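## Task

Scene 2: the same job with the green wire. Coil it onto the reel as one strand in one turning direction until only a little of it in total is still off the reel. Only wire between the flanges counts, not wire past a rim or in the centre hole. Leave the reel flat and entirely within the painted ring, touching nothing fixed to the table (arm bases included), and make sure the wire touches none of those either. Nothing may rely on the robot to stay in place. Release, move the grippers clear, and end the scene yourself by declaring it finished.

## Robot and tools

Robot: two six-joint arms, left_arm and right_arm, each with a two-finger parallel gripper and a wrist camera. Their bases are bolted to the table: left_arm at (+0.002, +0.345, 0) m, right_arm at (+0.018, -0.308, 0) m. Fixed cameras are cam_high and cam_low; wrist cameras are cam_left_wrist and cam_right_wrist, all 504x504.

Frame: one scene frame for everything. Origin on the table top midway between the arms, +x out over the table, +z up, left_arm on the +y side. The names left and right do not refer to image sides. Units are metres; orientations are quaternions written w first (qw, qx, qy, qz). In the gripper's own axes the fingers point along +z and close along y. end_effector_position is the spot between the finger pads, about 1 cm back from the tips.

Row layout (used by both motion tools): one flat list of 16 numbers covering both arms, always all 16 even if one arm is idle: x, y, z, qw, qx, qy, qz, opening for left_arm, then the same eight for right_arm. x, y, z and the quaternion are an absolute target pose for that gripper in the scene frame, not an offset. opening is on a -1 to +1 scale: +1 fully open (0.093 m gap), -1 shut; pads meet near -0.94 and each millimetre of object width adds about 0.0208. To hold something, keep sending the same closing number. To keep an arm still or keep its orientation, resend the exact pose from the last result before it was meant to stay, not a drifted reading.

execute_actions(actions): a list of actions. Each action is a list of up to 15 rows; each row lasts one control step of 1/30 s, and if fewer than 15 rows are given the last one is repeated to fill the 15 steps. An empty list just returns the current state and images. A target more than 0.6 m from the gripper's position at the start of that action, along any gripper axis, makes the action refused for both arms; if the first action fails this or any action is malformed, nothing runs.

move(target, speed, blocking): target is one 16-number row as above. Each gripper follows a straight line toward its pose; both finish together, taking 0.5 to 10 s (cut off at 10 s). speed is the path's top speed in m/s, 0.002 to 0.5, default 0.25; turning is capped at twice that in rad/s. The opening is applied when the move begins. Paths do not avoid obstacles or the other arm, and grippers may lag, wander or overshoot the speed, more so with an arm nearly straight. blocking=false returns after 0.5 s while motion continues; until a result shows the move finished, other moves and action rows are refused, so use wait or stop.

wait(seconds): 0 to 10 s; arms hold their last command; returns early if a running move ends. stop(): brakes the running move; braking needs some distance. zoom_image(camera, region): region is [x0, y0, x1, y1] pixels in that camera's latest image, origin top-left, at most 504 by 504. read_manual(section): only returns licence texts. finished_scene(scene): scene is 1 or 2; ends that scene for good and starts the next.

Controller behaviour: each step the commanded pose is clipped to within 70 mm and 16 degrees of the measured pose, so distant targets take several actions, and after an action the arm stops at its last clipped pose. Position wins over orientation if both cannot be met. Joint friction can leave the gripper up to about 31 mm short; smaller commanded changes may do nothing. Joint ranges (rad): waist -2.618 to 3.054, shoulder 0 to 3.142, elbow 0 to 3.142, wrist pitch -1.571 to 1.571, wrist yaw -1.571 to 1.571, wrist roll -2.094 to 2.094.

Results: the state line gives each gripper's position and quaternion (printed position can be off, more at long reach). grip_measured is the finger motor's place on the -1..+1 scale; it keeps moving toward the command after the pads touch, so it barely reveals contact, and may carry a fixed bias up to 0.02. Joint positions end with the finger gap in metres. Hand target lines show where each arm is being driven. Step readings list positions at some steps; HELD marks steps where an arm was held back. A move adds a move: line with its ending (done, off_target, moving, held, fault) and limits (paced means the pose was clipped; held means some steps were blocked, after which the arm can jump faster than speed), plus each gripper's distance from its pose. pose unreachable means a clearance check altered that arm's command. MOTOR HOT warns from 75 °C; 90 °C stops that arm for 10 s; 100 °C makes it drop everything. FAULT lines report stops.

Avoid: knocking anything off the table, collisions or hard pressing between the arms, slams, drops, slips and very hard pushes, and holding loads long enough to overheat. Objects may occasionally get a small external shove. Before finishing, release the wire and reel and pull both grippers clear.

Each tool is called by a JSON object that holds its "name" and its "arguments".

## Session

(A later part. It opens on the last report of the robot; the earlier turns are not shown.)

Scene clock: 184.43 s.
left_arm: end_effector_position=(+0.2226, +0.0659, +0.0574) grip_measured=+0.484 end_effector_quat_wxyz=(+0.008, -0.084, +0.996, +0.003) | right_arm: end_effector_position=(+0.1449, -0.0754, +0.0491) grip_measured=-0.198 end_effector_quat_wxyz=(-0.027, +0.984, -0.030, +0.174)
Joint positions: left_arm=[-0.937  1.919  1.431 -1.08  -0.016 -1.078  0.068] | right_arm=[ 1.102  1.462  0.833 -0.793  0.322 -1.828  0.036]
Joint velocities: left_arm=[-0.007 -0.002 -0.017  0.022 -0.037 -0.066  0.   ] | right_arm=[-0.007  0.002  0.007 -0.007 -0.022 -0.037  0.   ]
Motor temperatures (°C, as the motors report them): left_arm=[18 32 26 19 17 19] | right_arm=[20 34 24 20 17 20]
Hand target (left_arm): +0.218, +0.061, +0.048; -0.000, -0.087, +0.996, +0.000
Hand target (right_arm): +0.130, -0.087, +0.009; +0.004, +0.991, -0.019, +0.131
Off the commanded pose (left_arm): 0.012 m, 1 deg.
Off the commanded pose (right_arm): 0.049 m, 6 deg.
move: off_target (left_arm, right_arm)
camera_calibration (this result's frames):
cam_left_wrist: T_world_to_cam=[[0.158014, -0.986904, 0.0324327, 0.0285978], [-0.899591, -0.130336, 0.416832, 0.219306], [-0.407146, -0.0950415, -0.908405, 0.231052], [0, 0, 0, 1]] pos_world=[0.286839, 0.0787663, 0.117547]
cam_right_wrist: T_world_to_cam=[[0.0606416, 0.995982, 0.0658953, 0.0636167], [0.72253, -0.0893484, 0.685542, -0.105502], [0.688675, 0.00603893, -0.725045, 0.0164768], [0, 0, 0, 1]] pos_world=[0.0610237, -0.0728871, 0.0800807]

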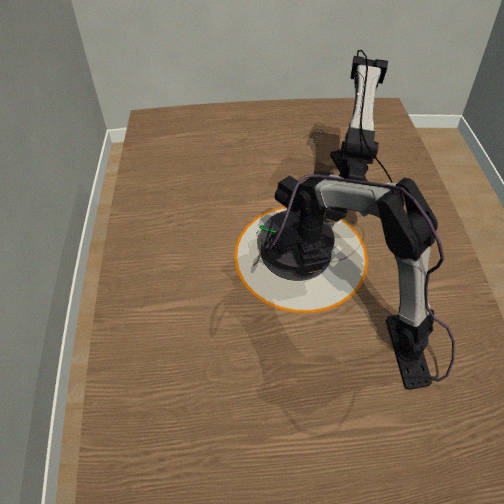

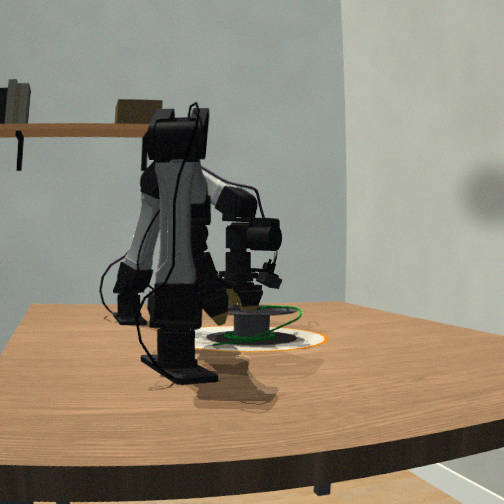

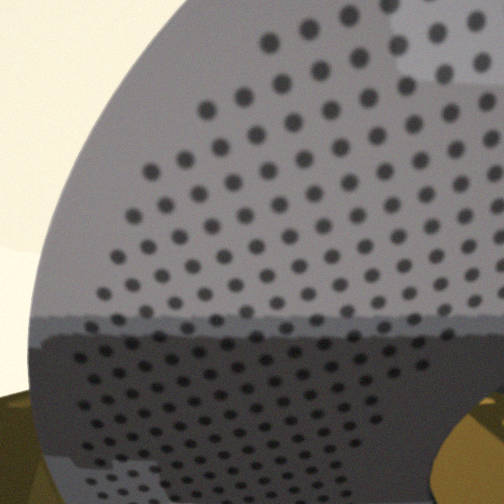

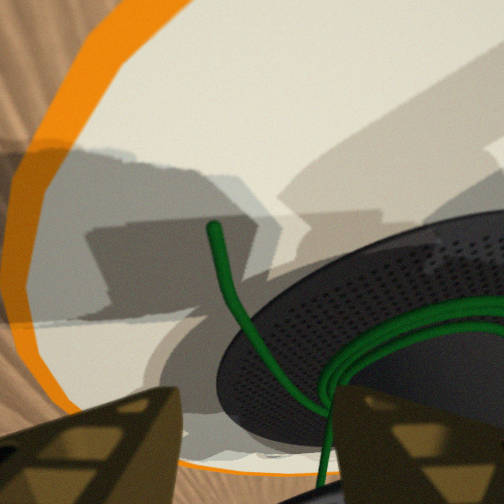

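{"name": "move", "arguments": {"target": [0.218,0.061,0.048,0,-0.0872,0.9962,0,0.25, 0.125,-0.10,0.07,0.1714,-0.9807,0.0322,-0.0889,-0.5], "speed": 0.3}}

{"name": "move", "arguments": {"target": [0.218,0.061,0.048,0,-0.0872,0.9962,0,0.25, 0.124,-0.09,0.03,0.1714,-0.9807,0.0322,-0.0889,-0.5], "speed": 0.2}}

Scene clock: 188.90 s.
left_arm: end_effector_position=(+0.2222, +0.0655, +0.0574) grip_measured=+0.484 end_effector_quat_wxyz=(+0.006, -0.089, +0.996, +0.002) | right_arm: end_effector_position=(+0.1258, -0.0965, +0.0730) grip_measured=-0.497 end_effector_quat_wxyz=(-0.168, +0.981, -0.032, +0.092)
Joint positions: left_arm=[-0.936  1.919  1.431 -1.079 -0.012 -1.087  0.068] | right_arm=[ 0.95   1.094  0.652 -0.743  0.033 -1.96   0.021]
Joint velocities: left_arm=[-0.002 -0.007 -0.017  0.022  0.022 -0.037  0.001] | right_arm=[-0.007 -0.012  0.017  0.051 -0.007 -0.037  0.   ]
Motor temperatures (°C, as the motors report them): left_arm=[18 32 26 19 17 19] | right_arm=[20 33 24 20 17 20]
Hand target (left_arm): +0.218, +0.061, +0.048; -0.000, -0.087, +0.996, +0.000
Hand target (right_arm): +0.124, -0.099, +0.070; -0.173, +0.980, -0.032, +0.088
Off the commanded pose (left_arm): 0.011 m, 1 deg.
Off the commanded pose (right_arm): 0.005 m, 1 deg.
move: off_target (left_arm)
camera_calibration (this result's frames):
cam_left_wrist: T_world_to_cam=[[0.167497, -0.985261, 0.0347158, 0.0259277], [-0.897177, -0.137736, 0.419646, 0.218738], [-0.40868, -0.101436, -0.907024, 0.231548], [0, 0, 0, 1]] pos_world=[0.286532, 0.0791608, 0.117327]
cam_right_wrist: T_world_to_cam=[[0.0411099, 0.940686, 0.336779, 0.0616092], [0.822846, -0.223075, 0.522648, -0.123612], [0.566775, 0.255631, -0.783211, 0.0906519], [0, 0, 0, 1]] pos_world=[0.0478019, -0.108703, 0.114857]

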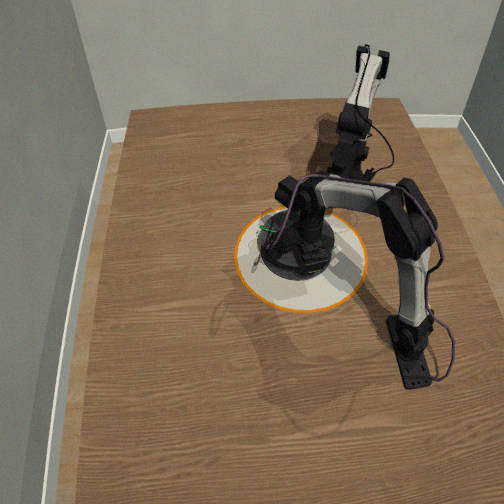

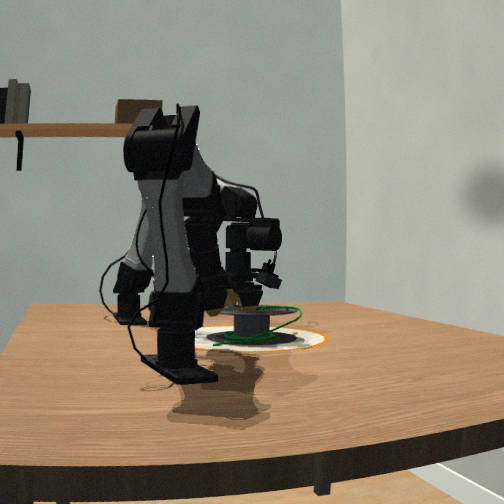

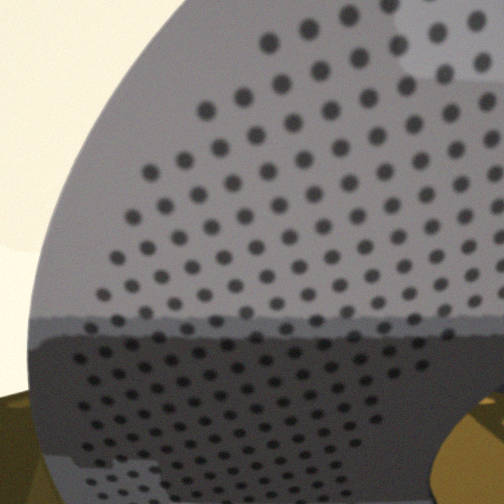

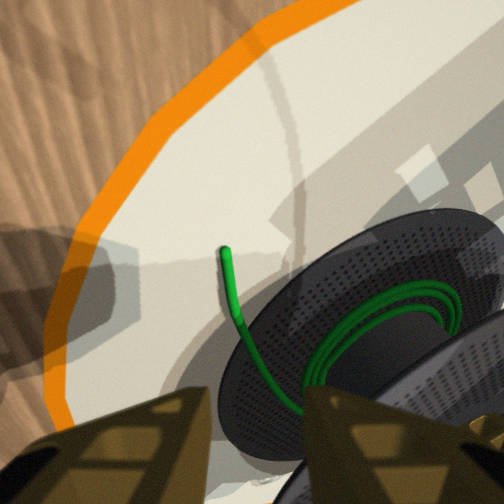

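Scene clock: 189.93 s.
left_arm: end_effector_position=(+0.2222, +0.0655, +0.0574) grip_measured=+0.484 end_effector_quat_wxyz=(+0.006, -0.089, +0.996, +0.002) | right_arm: end_effector_position=(+0.1278, -0.0885, +0.0395) grip_measured=-0.497 end_effector_quat_wxyz=(-0.181, +0.978, -0.034, +0.096)
Joint positions: left_arm=[-0.936  1.919  1.431 -1.079 -0.012 -1.087  0.068] | right_arm=[ 0.957  1.158  0.537 -0.539  0.033 -1.947  0.021]
Joint velocities: left_arm=[ 0.017 -0.002  0.007  0.066 -0.051 -0.007 -0.001] | right_arm=[-0.002  0.012 -0.017  0.037 -0.022 -0.037 -0.001]
Motor temperatures (°C, as the motors report them): left_arm=[18 32 26 19 17 19] | right_arm=[20 33 24 20 17 20]
Hand target (left_arm): +0.218, +0.061, +0.048; -0.000, -0.087, +0.996, +0.000
Hand target (right_arm): +0.124, -0.091, +0.030; -0.171, +0.981, -0.032, +0.089
Off the commanded pose (left_arm): 0.011 m, 1 deg.
Off the commanded pose (right_arm): 0.010 m, 1 deg.
move: off_target (left_arm)
camera_calibration (this result's frames):
cam_left_wrist: T_world_to_cam=[[0.167497, -0.985261, 0.0347158, 0.0259277], [-0.897177, -0.137736, 0.419646, 0.218738], [-0.40868, -0.101436, -0.907024, 0.231548], [0, 0, 0, 1]] pos_world=[0.286532, 0.0791608, 0.117327]
cam_right_wrist: T_world_to_cam=[[0.0428171, 0.931613, 0.360921, 0.0633063], [0.818246, -0.239985, 0.522381, -0.106837], [0.573272, 0.272955, -0.772564, 0.0615394], [0, 0, 0, 1]] pos_world=[0.0494298, -0.101414, 0.0805043]

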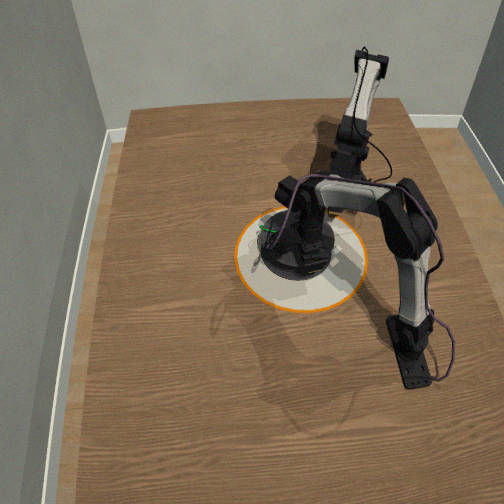

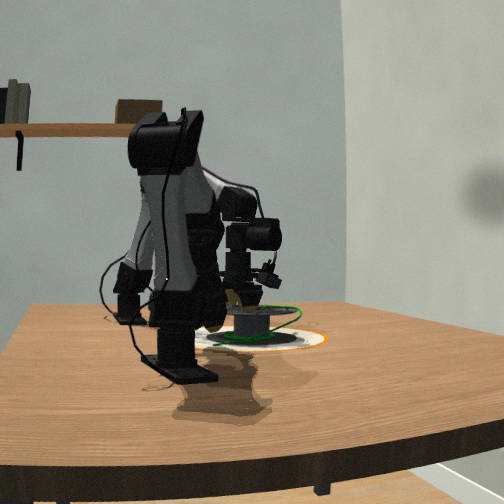

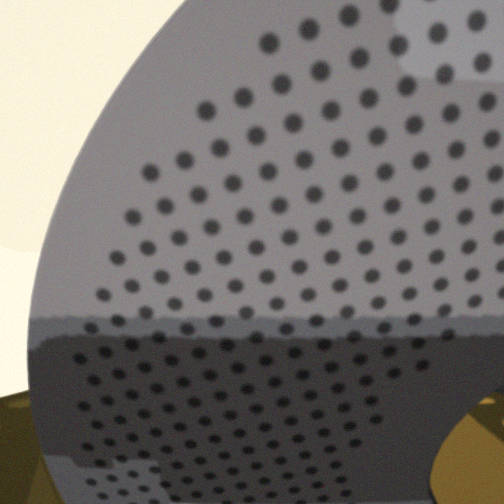

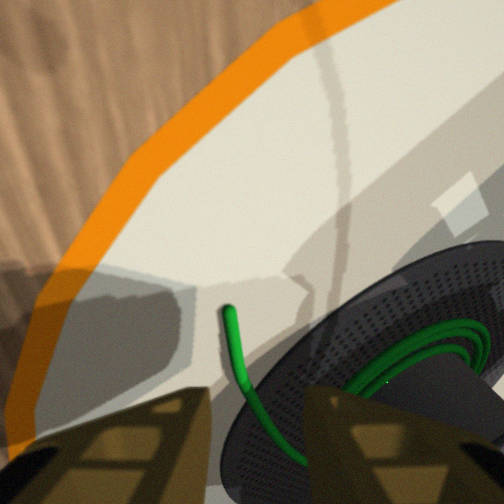

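{"name": "move", "arguments": {"target": [0.222,0.065,0.048,0,-0.0872,0.9962,0,0.25, 0.125,-0.086,0.002,0.1714,-0.9807,0.0322,-0.0889,-0.5], "speed": 0.12}}

Scene clock: 191.70 s.
left_arm: end_effector_position=(+0.2222, +0.0655, +0.0574) grip_measured=+0.484 end_effector_quat_wxyz=(+0.006, -0.089, +0.996, +0.002) | right_arm: end_effector_position=(+0.1303, -0.0832, +0.0121) grip_measured=-0.497 end_effector_quat_wxyz=(-0.182, +0.978, -0.036, +0.096)
Joint positions: left_arm=[-0.936  1.919  1.431 -1.079 -0.012 -1.087  0.068] | right_arm=[ 0.957  1.254  0.471 -0.375  0.033 -1.943  0.021]
Joint velocities: left_arm=[-0.002 -0.022  0.012  0.022  0.022 -0.007 -0.   ] | right_arm=[-0.017  0.007 -0.002  0.037 -0.037  0.007 -0.001]
Motor temperatures (°C, as the motors report them): left_arm=[18 32 26 19 17 19] | right_arm=[20 32 24 20 17 20]
Hand target (left_arm): +0.222, +0.065, +0.048; -0.000, -0.087, +0.996, +0.000
Hand target (right_arm): +0.125, -0.087, +0.003; -0.171, +0.981, -0.032, +0.089
Off the commanded pose (left_arm): 0.009 m, 1 deg.
Off the commanded pose (right_arm): 0.012 m, 2 deg.
move: off_target (right_arm)
camera_calibration (this result's frames):
cam_left_wrist: T_world_to_cam=[[0.167121, -0.985325, 0.0347111, 0.0260157], [-0.897228, -0.137395, 0.419647, 0.218727], [-0.40872, -0.101276, -0.907023, 0.231546], [0, 0, 0, 1]] pos_world=[0.286538, 0.079136, 0.117327]
cam_right_wrist: T_world_to_cam=[[0.0465711, 0.930387, 0.363609, 0.0675524], [0.817568, -0.244647, 0.521278, -0.0935892], [0.573946, 0.272999, -0.772048, 0.0374463], [0, 0, 0, 1]] pos_world=[0.0518774, -0.095969, 0.0531337]

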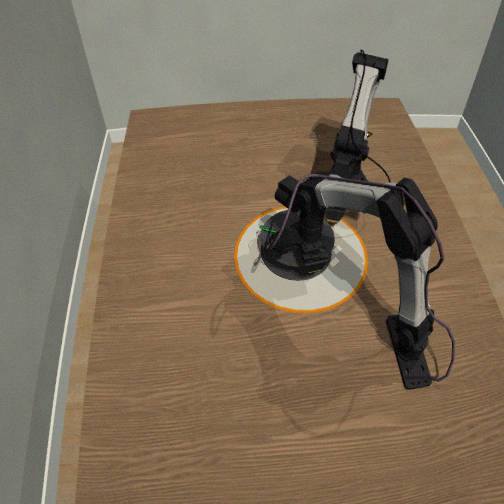

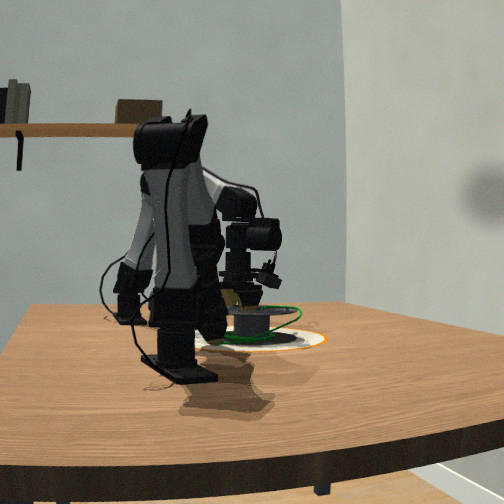

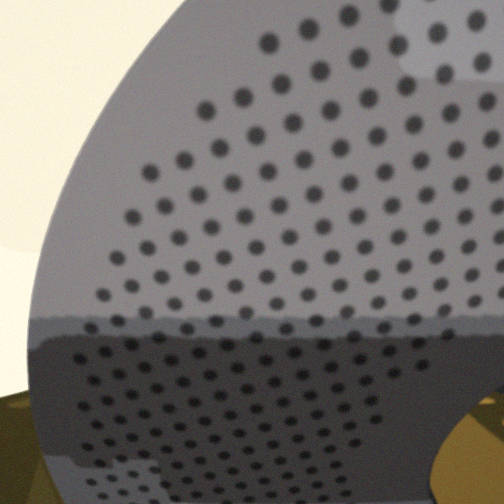

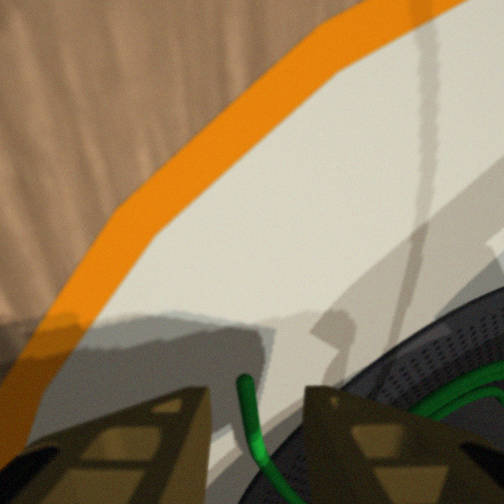

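{"name": "move", "arguments": {"target": [0.222,0.065,0.048,0,-0.0872,0.9962,0,0.25, 0.127,-0.085,0.0,0.1714,-0.9807,0.0322,-0.0889,-1], "speed": 0.12}}

Scene clock: 192.83 s.
left_arm: end_effector_position=(+0.2222, +0.0655, +0.0574) grip_measured=+0.484 end_effector_quat_wxyz=(+0.006, -0.089, +0.996, +0.002) | right_arm: end_effector_position=(+0.1309, -0.0818, +0.0091) grip_measured=-0.999 end_effector_quat_wxyz=(-0.180, +0.978, -0.036, +0.095)
Joint positions: left_arm=[-0.936  1.919  1.431 -1.079 -0.012 -1.087  0.068] | right_arm=[ 0.957  1.273  0.471 -0.359  0.033 -1.943  0.   ]
Joint velocities: left_arm=[ 0.002  0.002 -0.017 -0.007  0.007 -0.037 -0.001] | right_arm=[-0.007  0.002  0.002  0.022  0.037 -0.007  0.   ]
Motor temperatures (°C, as the motors report them): left_arm=[18 32 26 19 17 19] | right_arm=[20 32 24 21 17 20]
Hand target (left_arm): +0.222, +0.065, +0.048; -0.000, -0.087, +0.996, +0.000
Hand target (right_arm): +0.127, -0.086, +0.001; -0.171, +0.981, -0.032, +0.089
Off the commanded pose (left_arm): 0.009 m, 1 deg.
Off the commanded pose (right_arm): 0.010 m, 1 deg.
move: done
camera_calibration (this result's frames):
cam_left_wrist: T_world_to_cam=[[0.167121, -0.985325, 0.0347111, 0.0260157], [-0.897228, -0.137395, 0.419647, 0.218727], [-0.40872, -0.101276, -0.907023, 0.231546], [0, 0, 0, 1]] pos_world=[0.286538, 0.079136, 0.117327]
cam_right_wrist: T_world_to_cam=[[0.0471005, 0.931512, 0.360649, 0.0673355], [0.81833, -0.243028, 0.520839, -0.092209], [0.572816, 0.270598, -0.77373, 0.034366], [0, 0, 0, 1]] pos_world=[0.0526004, -0.0944326, 0.0503316]

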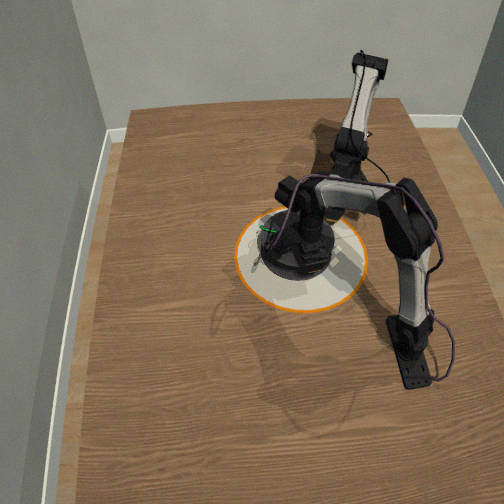

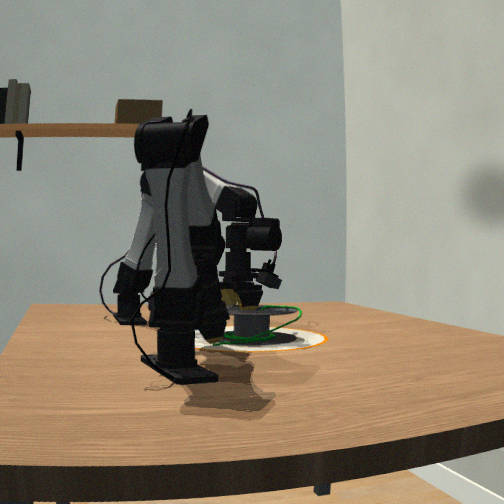

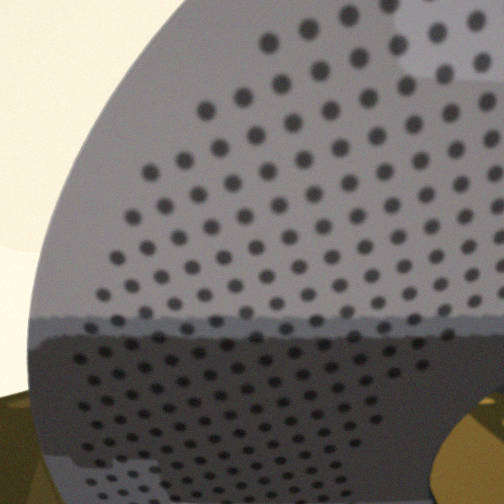

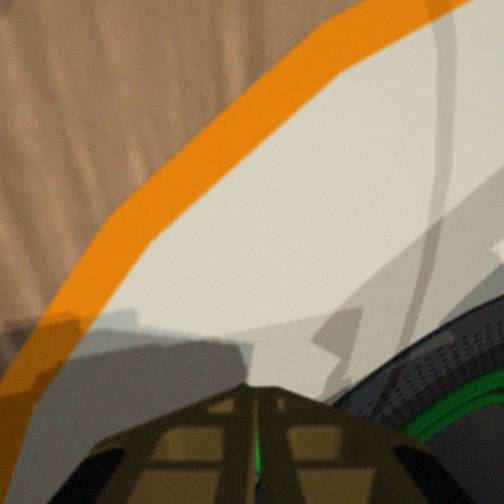

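{"name": "move", "arguments": {"target": [0.246,0.068,0.05,0,0.1564,0.9877,0,0.25, 0.106,-0.078,0.008,0.1714,-0.9807,0.0322,-0.0889,-1], "speed": 0.12}}

{"name": "move", "arguments": {"target": [0.270,0.053,0.05,0,0.3907,0.9205,0,0.25, 0.084,-0.070,0.008,0.1714,-0.9807,0.0322,-0.0889,-1], "speed": 0.12}}

Scene clock: 198.87 s.
left_arm: end_effector_position=(+0.2429, +0.0690, +0.0573) grip_measured=+0.484 end_effector_quat_wxyz=(+0.009, +0.154, +0.988, -0.001) | right_arm: end_effector_position=(+0.1079, -0.0765, +0.0075) grip_measured=-0.999 end_effector_quat_wxyz=(-0.175, +0.980, -0.033, +0.087)
Joint positions: left_arm=[-0.885  1.948  1.471 -1.079 -0.01  -0.549  0.068] | right_arm=[ 1.072  1.273  0.471 -0.379  0.065 -1.842  0.   ]
Joint velocities: left_arm=[ 0.012  0.002 -0.017 -0.022  0.007 -0.007  0.   ] | right_arm=[-0.012 -0.002 -0.007 -0.037 -0.051 -0.022  0.   ]
Motor temperatures (°C, as the motors report them): left_arm=[18 32 26 19 16 19] | right_arm=[20 31 24 21 17 20]
Hand target (left_arm): +0.246, +0.068, +0.050; +0.000, +0.156, +0.988, -0.000
Hand target (right_arm): +0.107, -0.078, +0.008; -0.170, +0.981, -0.032, +0.091
Off the commanded pose (left_arm): 0.008 m, 1 deg.
Off the commanded pose (right_arm): 0.002 m, 1 deg.
move: done
camera_calibration (this result's frames):
cam_left_wrist: T_world_to_cam=[[-0.312946, -0.94908, 0.0362267, 0.140035], [-0.85913, 0.299135, 0.415227, 0.198646], [-0.40492, 0.0988201, -0.908996, 0.225611], [0, 0, 0, 1]] pos_world=[0.305841, 0.0511876, 0.117524]
cam_right_wrist: T_world_to_cam=[[0.0436592, 0.935676, 0.35015, 0.0648279], [0.828025, -0.229994, 0.511349, -0.0711752], [0.558989, 0.267608, -0.784804, 0.0461865], [0, 0, 0, 1]] pos_world=[0.0302868, -0.0893876, 0.0499433]

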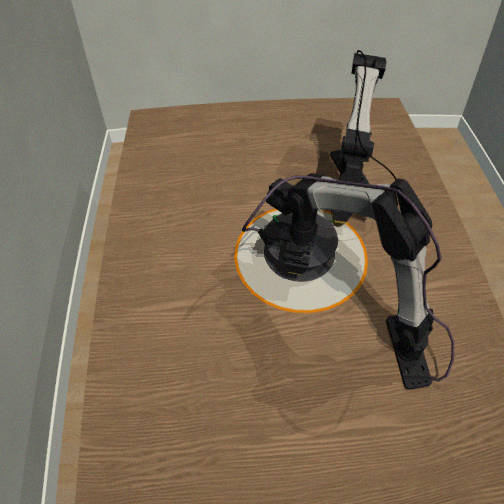

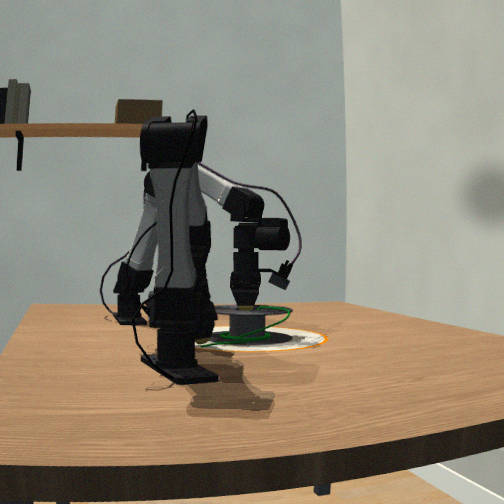

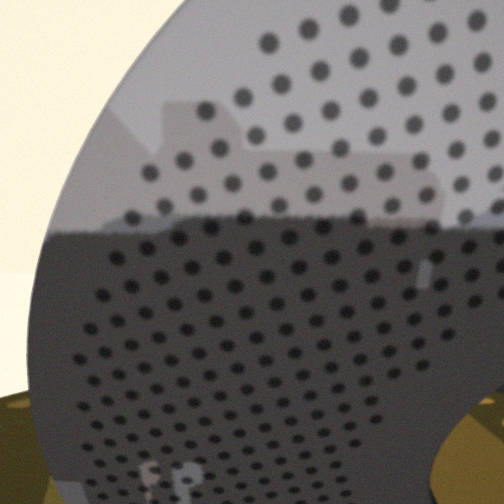

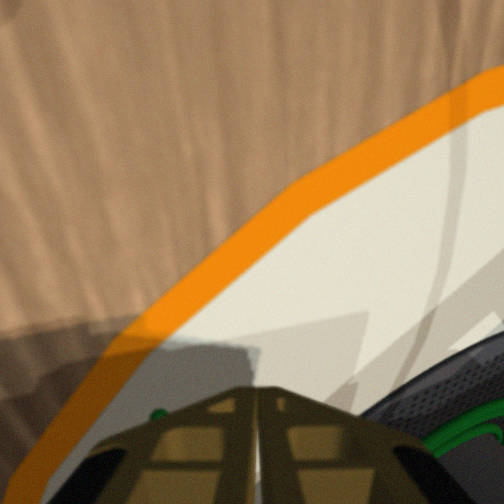

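Scene clock: 201.33 s.
left_arm: end_effector_position=(+0.2683, +0.0510, +0.0579) grip_measured=+0.485 end_effector_quat_wxyz=(+0.013, +0.386, +0.922, -0.003) | right_arm: end_effector_position=(+0.0851, -0.0705, +0.0074) grip_measured=-0.999 end_effector_quat_wxyz=(-0.177, +0.980, -0.033, +0.087)
Joint positions: left_arm=[-0.865  2.052  1.623 -1.116 -0.006 -0.045  0.068] | right_arm=[ 1.199  1.273  0.471 -0.386  0.112 -1.723  0.   ]
Joint velocities: left_arm=[ 0.007  0.007  0.007 -0.051 -0.066  0.007  0.   ] | right_arm=[-0.017  0.012 -0.002 -0.022  0.037  0.007  0.   ]
Motor temperatures (°C, as the motors report them): left_arm=[18 32 26 19 16 19] | right_arm=[20 31 24 21 17 20]
Hand target (left_arm): +0.270, +0.053, +0.050; +0.000, +0.391, +0.921, -0.000
Hand target (right_arm): +0.085, -0.070, +0.008; -0.170, +0.981, -0.032, +0.091
Off the commanded pose (left_arm): 0.008 m, 2 deg.
Off the commanded pose (right_arm): 0.001 m, 1 deg.
move: done
camera_calibration (this result's frames):
cam_left_wrist: T_world_to_cam=[[-0.718459, -0.694835, 0.031958, 0.226934], [-0.625666, 0.665646, 0.406765, 0.14485], [-0.303907, 0.272249, -0.912974, 0.20255], [0, 0, 0, 1]] pos_world=[0.315227, 0.00611868, 0.11875]
cam_right_wrist: T_world_to_cam=[[0.0434519, 0.934614, 0.353, 0.0601385], [0.82835, -0.231235, 0.510262, -0.0510174], [0.558524, 0.270236, -0.784235, 0.057489], [0, 0, 0, 1]] pos_world=[0.00753815, -0.0835389, 0.0498882]

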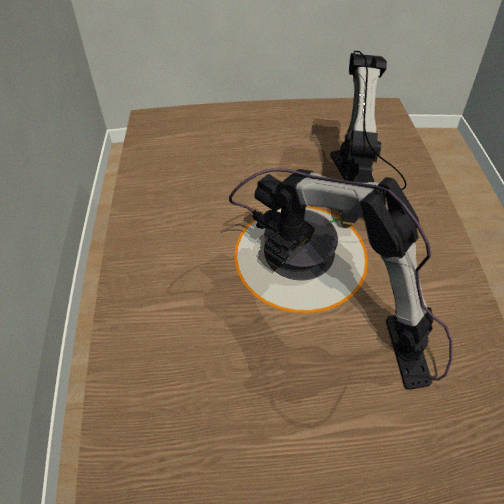

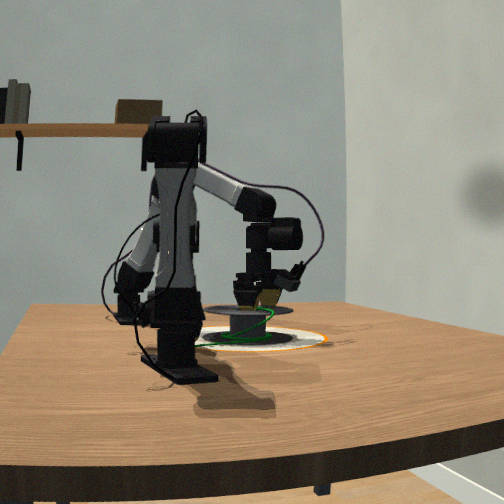

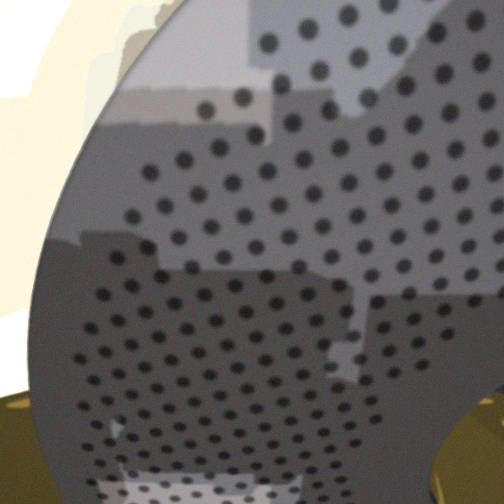

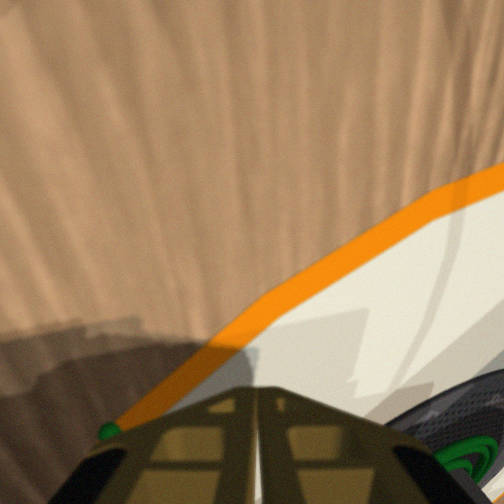

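{"name": "move", "arguments": {"target": [0.270,0.053,0.05,0,0.3907,0.9205,0,0.25, 0.075,-0.085,0.06,0.1714,-0.9807,0.0322,-0.0889,-0.3], "speed": 0.25}}

Scene clock: 202.93 s.
left_arm: end_effector_position=(+0.2684, +0.0508, +0.0580) grip_measured=+0.485 end_effector_quat_wxyz=(+0.013, +0.387, +0.922, -0.003) | right_arm: end_effector_position=(+0.0755, -0.0858, +0.0525) grip_measured=-0.303 end_effector_quat_wxyz=(-0.164, +0.982, -0.033, +0.084)
Joint positions: left_arm=[-0.865  2.052  1.623 -1.116 -0.006 -0.042  0.068] | right_arm=[ 1.235  1.114  0.587 -0.692  0.123 -1.688  0.031]
Joint velocities: left_arm=[-0.022  0.012  0.007 -0.007  0.007  0.022  0.   ] | right_arm=[-0.007 -0.012  0.007 -0.037  0.022  0.037 -0.   ]
Motor temperatures (°C, as the motors report them): left_arm=[18 32 26 19 16 19] | right_arm=[20 30 24 21 17 20]
Hand target (left_arm): +0.270, +0.053, +0.050; +0.000, +0.391, +0.921, -0.000
Hand target (right_arm): +0.076, -0.084, +0.060; -0.171, +0.981, -0.032, +0.090
Off the commanded pose (left_arm): 0.008 m, 2 deg.
Off the commanded pose (right_arm): 0.008 m, 1 deg.
move: done
camera_calibration (this result's frames):
cam_left_wrist: T_world_to_cam=[[-0.720318, -0.692892, 0.0322806, 0.227244], [-0.623885, 0.667515, 0.406437, 0.144357], [-0.303165, 0.272625, -0.913108, 0.202469], [0, 0, 0, 1]] pos_world=[0.315132, 0.00589729, 0.118869]
cam_right_wrist: T_world_to_cam=[[0.0471369, 0.943217, 0.328817, 0.0606257], [0.831875, -0.219294, 0.509797, -0.0688345], [0.552957, 0.249504, -0.794976, 0.101569], [0, 0, 0, 1]] pos_world=[-0.00175917, -0.0976201, 0.0959017]

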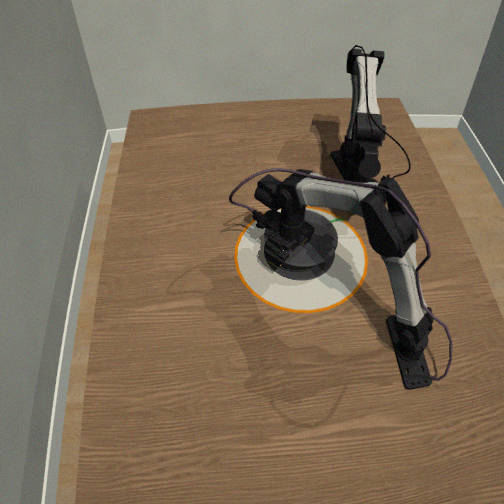

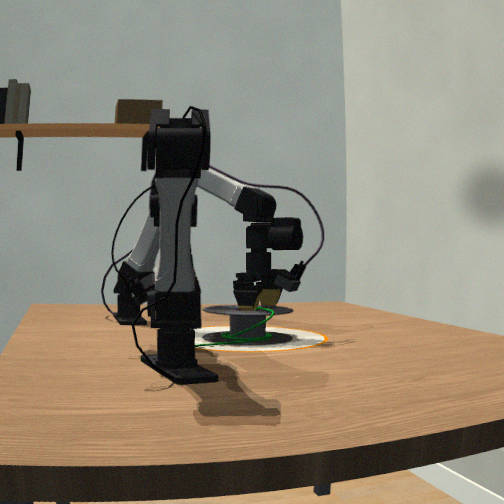

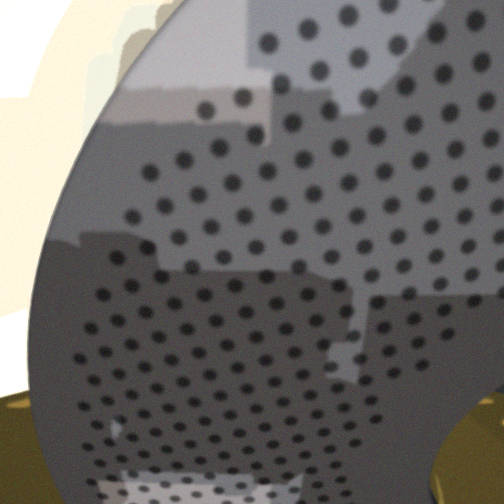

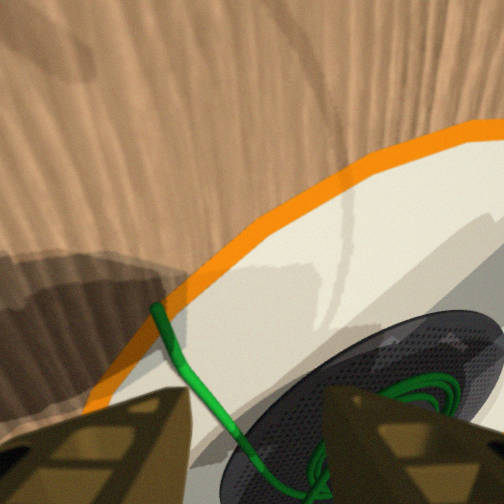

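{"name": "move", "arguments": {"target": [0.281,0.038,0.05,0,0.5299,0.8480,0,0.25, 0.085,-0.11,0.07,0.1714,-0.9807,0.0322,-0.0889,-0.4], "speed": 0.12}}

Scene clock: 209.67 s.
left_arm: end_effector_position=(+0.2803, +0.0368, +0.0583) grip_measured=+0.485 end_effector_quat_wxyz=(+0.013, +0.523, +0.852, -0.003) | right_arm: end_effector_position=(+0.0857, -0.1056, +0.0692) grip_measured=-0.397 end_effector_quat_wxyz=(-0.172, +0.980, -0.032, +0.093)
Joint positions: left_arm=[-0.865  2.125  1.736 -1.155 -0.003  0.264  0.068] | right_arm=[ 1.164  0.987  0.587 -0.793  0.112 -1.76   0.026]
Joint velocities: left_arm=[-0.007  0.007  0.012  0.037  0.007  0.007  0.001] | right_arm=[-0.017 -0.012 -0.017 -0.022 -0.022  0.051 -0.   ]
Motor temperatures (°C, as the motors report them): left_arm=[18 33 26 19 16 19] | right_arm=[20 30 25 21 17 20]
Hand target (left_arm): +0.281, +0.038, +0.050; +0.000, +0.530, +0.848, -0.000
Hand target (right_arm): +0.085, -0.109, +0.070; -0.172, +0.981, -0.032, +0.088
Off the commanded pose (left_arm): 0.008 m, 2 deg.
Off the commanded pose (right_arm): 0.005 m, 0 deg.
move: done
camera_calibration (this result's frames):
cam_left_wrist: T_world_to_cam=[[-0.89599, -0.443208, 0.0277144, 0.266373], [-0.394577, 0.823204, 0.40822, 0.0909133], [-0.203741, 0.354826, -0.912463, 0.179297], [0, 0, 0, 1]] pos_world=[0.31107, -0.0204008, 0.119107]
cam_right_wrist: T_world_to_cam=[[0.0403189, 0.938419, 0.343139, 0.0724253], [0.822178, -0.22631, 0.522309, -0.0909123], [0.567801, 0.261062, -0.780672, 0.113097], [0, 0, 0, 1]] pos_world=[0.00760957, -0.118065, 0.110924]

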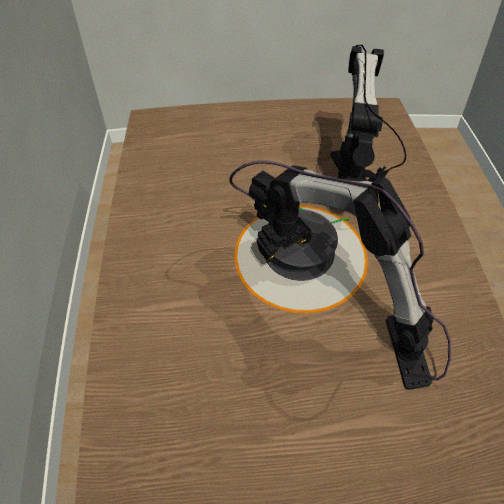

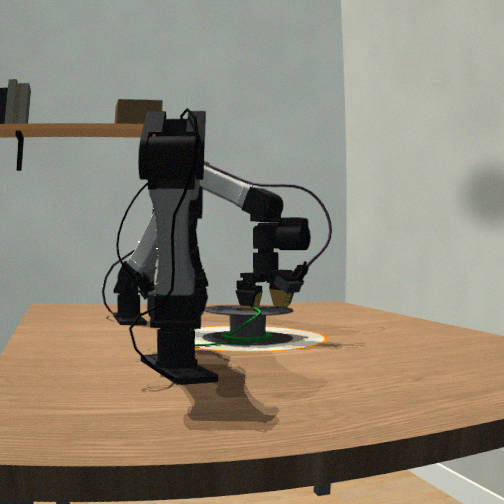

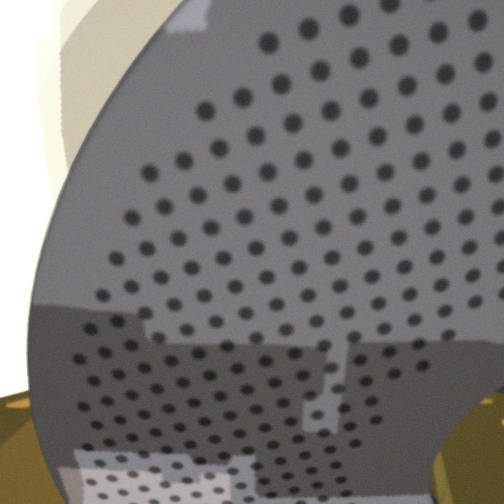

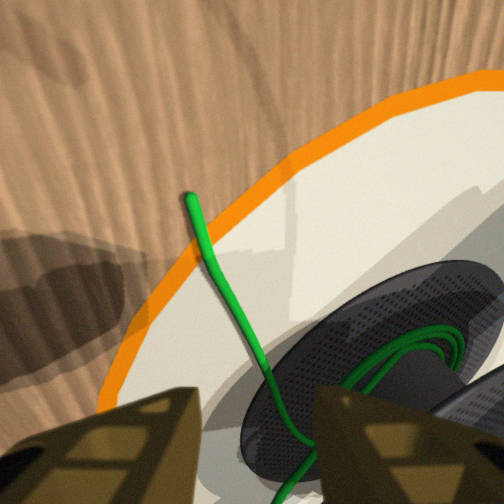

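{"name": "move", "arguments": {"target": [0.281,0.038,0.05,0,0.5299,0.8480,0,0.25, 0.118,-0.105,0.04,0.2563,-0.9617,0.0394,-0.0887,-0.45], "speed": 0.25}}

Scene clock: 212.37 s.
left_arm: end_effector_position=(+0.2803, +0.0367, +0.0584) grip_measured=+0.485 end_effector_quat_wxyz=(+0.013, +0.524, +0.851, -0.003) | right_arm: end_effector_position=(+0.1182, -0.1018, +0.0444) grip_measured=-0.447 end_effector_quat_wxyz=(-0.257, +0.961, -0.041, +0.090)
Joint positions: left_arm=[-0.865  2.125  1.736 -1.155 -0.003  0.267  0.068] | right_arm=[ 0.902  0.926  0.39  -0.487 -0.061 -1.965  0.024]
Joint velocities: left_arm=[-0.007 -0.012 -0.002  0.022  0.022  0.022  0.   ] | right_arm=[ 0.002 -0.012  0.007 -0.022  0.051 -0.007 -0.001]
Motor temperatures (°C, as the motors report them): left_arm=[18 33 26 19 16 19] | right_arm=[20 29 25 21 17 20]
Hand target (left_arm): +0.281, +0.038, +0.050; +0.000, +0.530, +0.848, -0.000
Hand target (right_arm): +0.117, -0.105, +0.039; -0.259, +0.961, -0.041, +0.085
Off the commanded pose (left_arm): 0.009 m, 2 deg.
Off the commanded pose (right_arm): 0.005 m, 0 deg.
move: done
camera_calibration (this result's frames):
cam_left_wrist: T_world_to_cam=[[-0.89701, -0.441151, 0.0275532, 0.266619], [-0.392814, 0.824202, 0.407908, 0.0904542], [-0.202658, 0.355074, -0.912607, 0.179125], [0, 0, 0, 1]] pos_world=[0.310993, -0.020536, 0.119228]
cam_right_wrist: T_world_to_cam=[[0.0419934, 0.863983, 0.501768, 0.0612575], [0.821466, -0.315721, 0.474883, -0.110796], [0.568709, 0.392243, -0.72299, 0.0849727], [0, 0, 0, 1]] pos_world=[0.0401183, -0.121236, 0.0833128]

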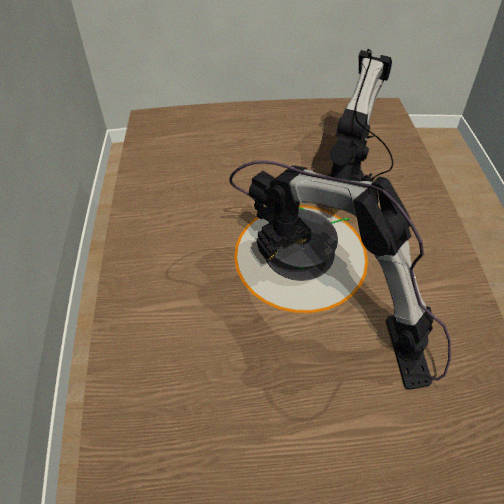

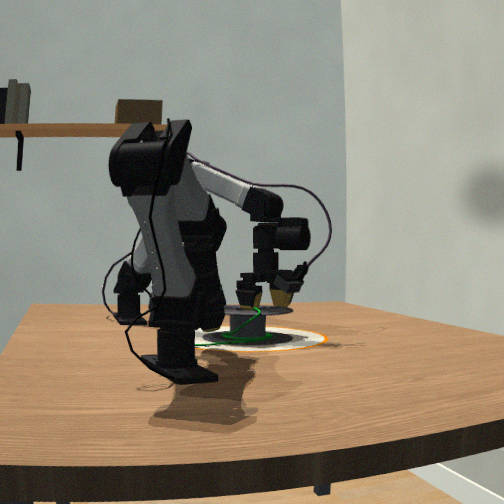

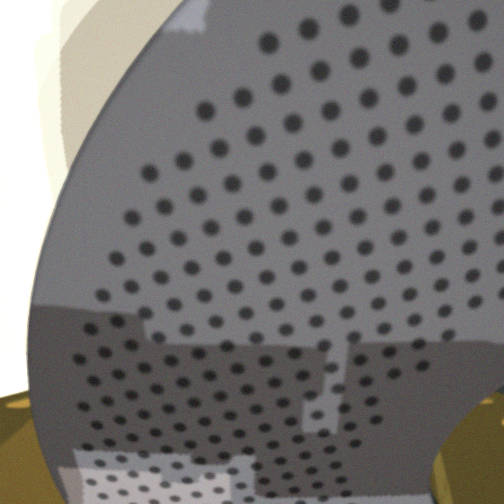

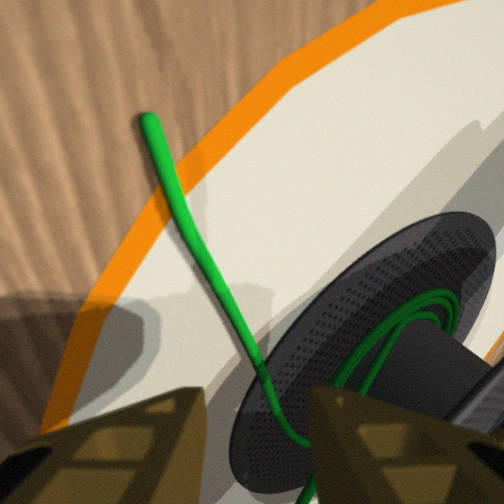

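{"name": "move", "arguments": {"target": [0.281,0.038,0.05,0,0.5299,0.8480,0,0.25, 0.123,-0.090,0.003,0.2563,-0.9617,0.0394,-0.0887,-0.45], "speed": 0.12}}

Scene clock: 214.47 s.
left_arm: end_effector_position=(+0.2803, +0.0367, +0.0584) grip_measured=+0.485 end_effector_quat_wxyz=(+0.013, +0.524, +0.851, -0.003) | right_arm: end_effector_position=(+0.1269, -0.0853, +0.0144) grip_measured=-0.447 end_effector_quat_wxyz=(-0.269, +0.958, -0.039, +0.095)
Joint positions: left_arm=[-0.865  2.125  1.736 -1.155 -0.003  0.267  0.068] | right_arm=[ 0.902  1.1    0.312 -0.208 -0.062 -1.966  0.024]
Joint velocities: left_arm=[ 0.002  0.012 -0.012 -0.095  0.051  0.007  0.001] | right_arm=[-0.007 -0.002  0.022 -0.037  0.037 -0.007 -0.001]
Motor temperatures (°C, as the motors report them): left_arm=[18 33 27 19 16 19] | right_arm=[20 29 25 21 17 20]
Hand target (left_arm): +0.281, +0.038, +0.050; +0.000, +0.530, +0.848, -0.000
Hand target (right_arm): +0.122, -0.091, +0.004; -0.256, +0.962, -0.039, +0.089
Off the commanded pose (left_arm): 0.009 m, 2 deg.
Off the commanded pose (right_arm): 0.013 m, 2 deg.
move: off_target (right_arm)
camera_calibration (this result's frames):
cam_left_wrist: T_world_to_cam=[[-0.89701, -0.441151, 0.0275532, 0.266619], [-0.392814, 0.824202, 0.407908, 0.0904542], [-0.202658, 0.355074, -0.912607, 0.179125], [0, 0, 0, 1]] pos_world=[0.310993, -0.020536, 0.119228]
cam_right_wrist: T_world_to_cam=[[0.0341575, 0.851643, 0.523008, 0.0613738], [0.816175, -0.32579, 0.477199, -0.0986255], [0.576794, 0.410566, -0.706218, 0.0521899], [0, 0, 0, 1]] pos_world=[0.0482965, -0.105827, 0.0518224]

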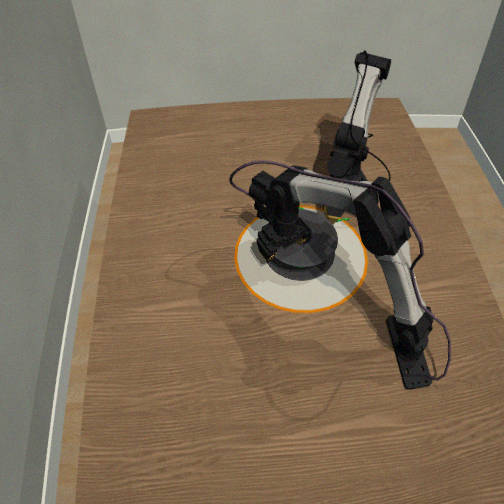

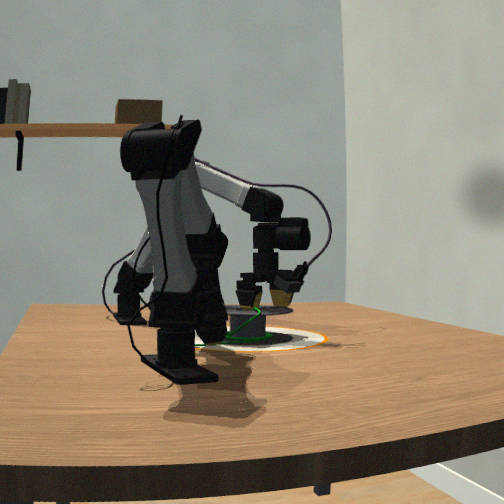

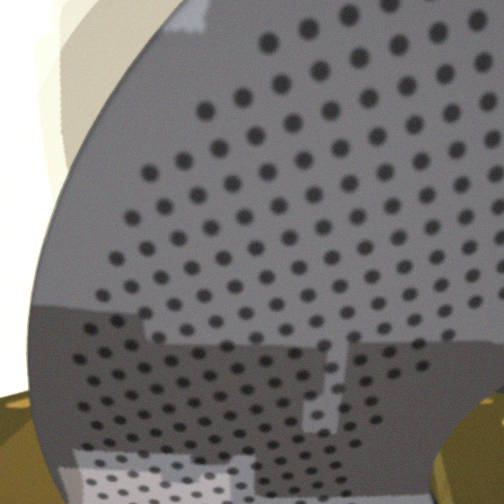

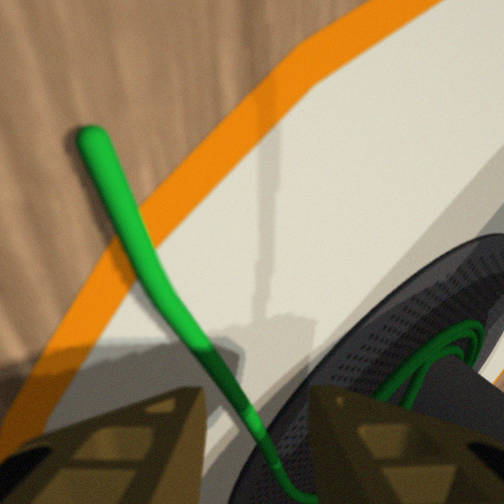

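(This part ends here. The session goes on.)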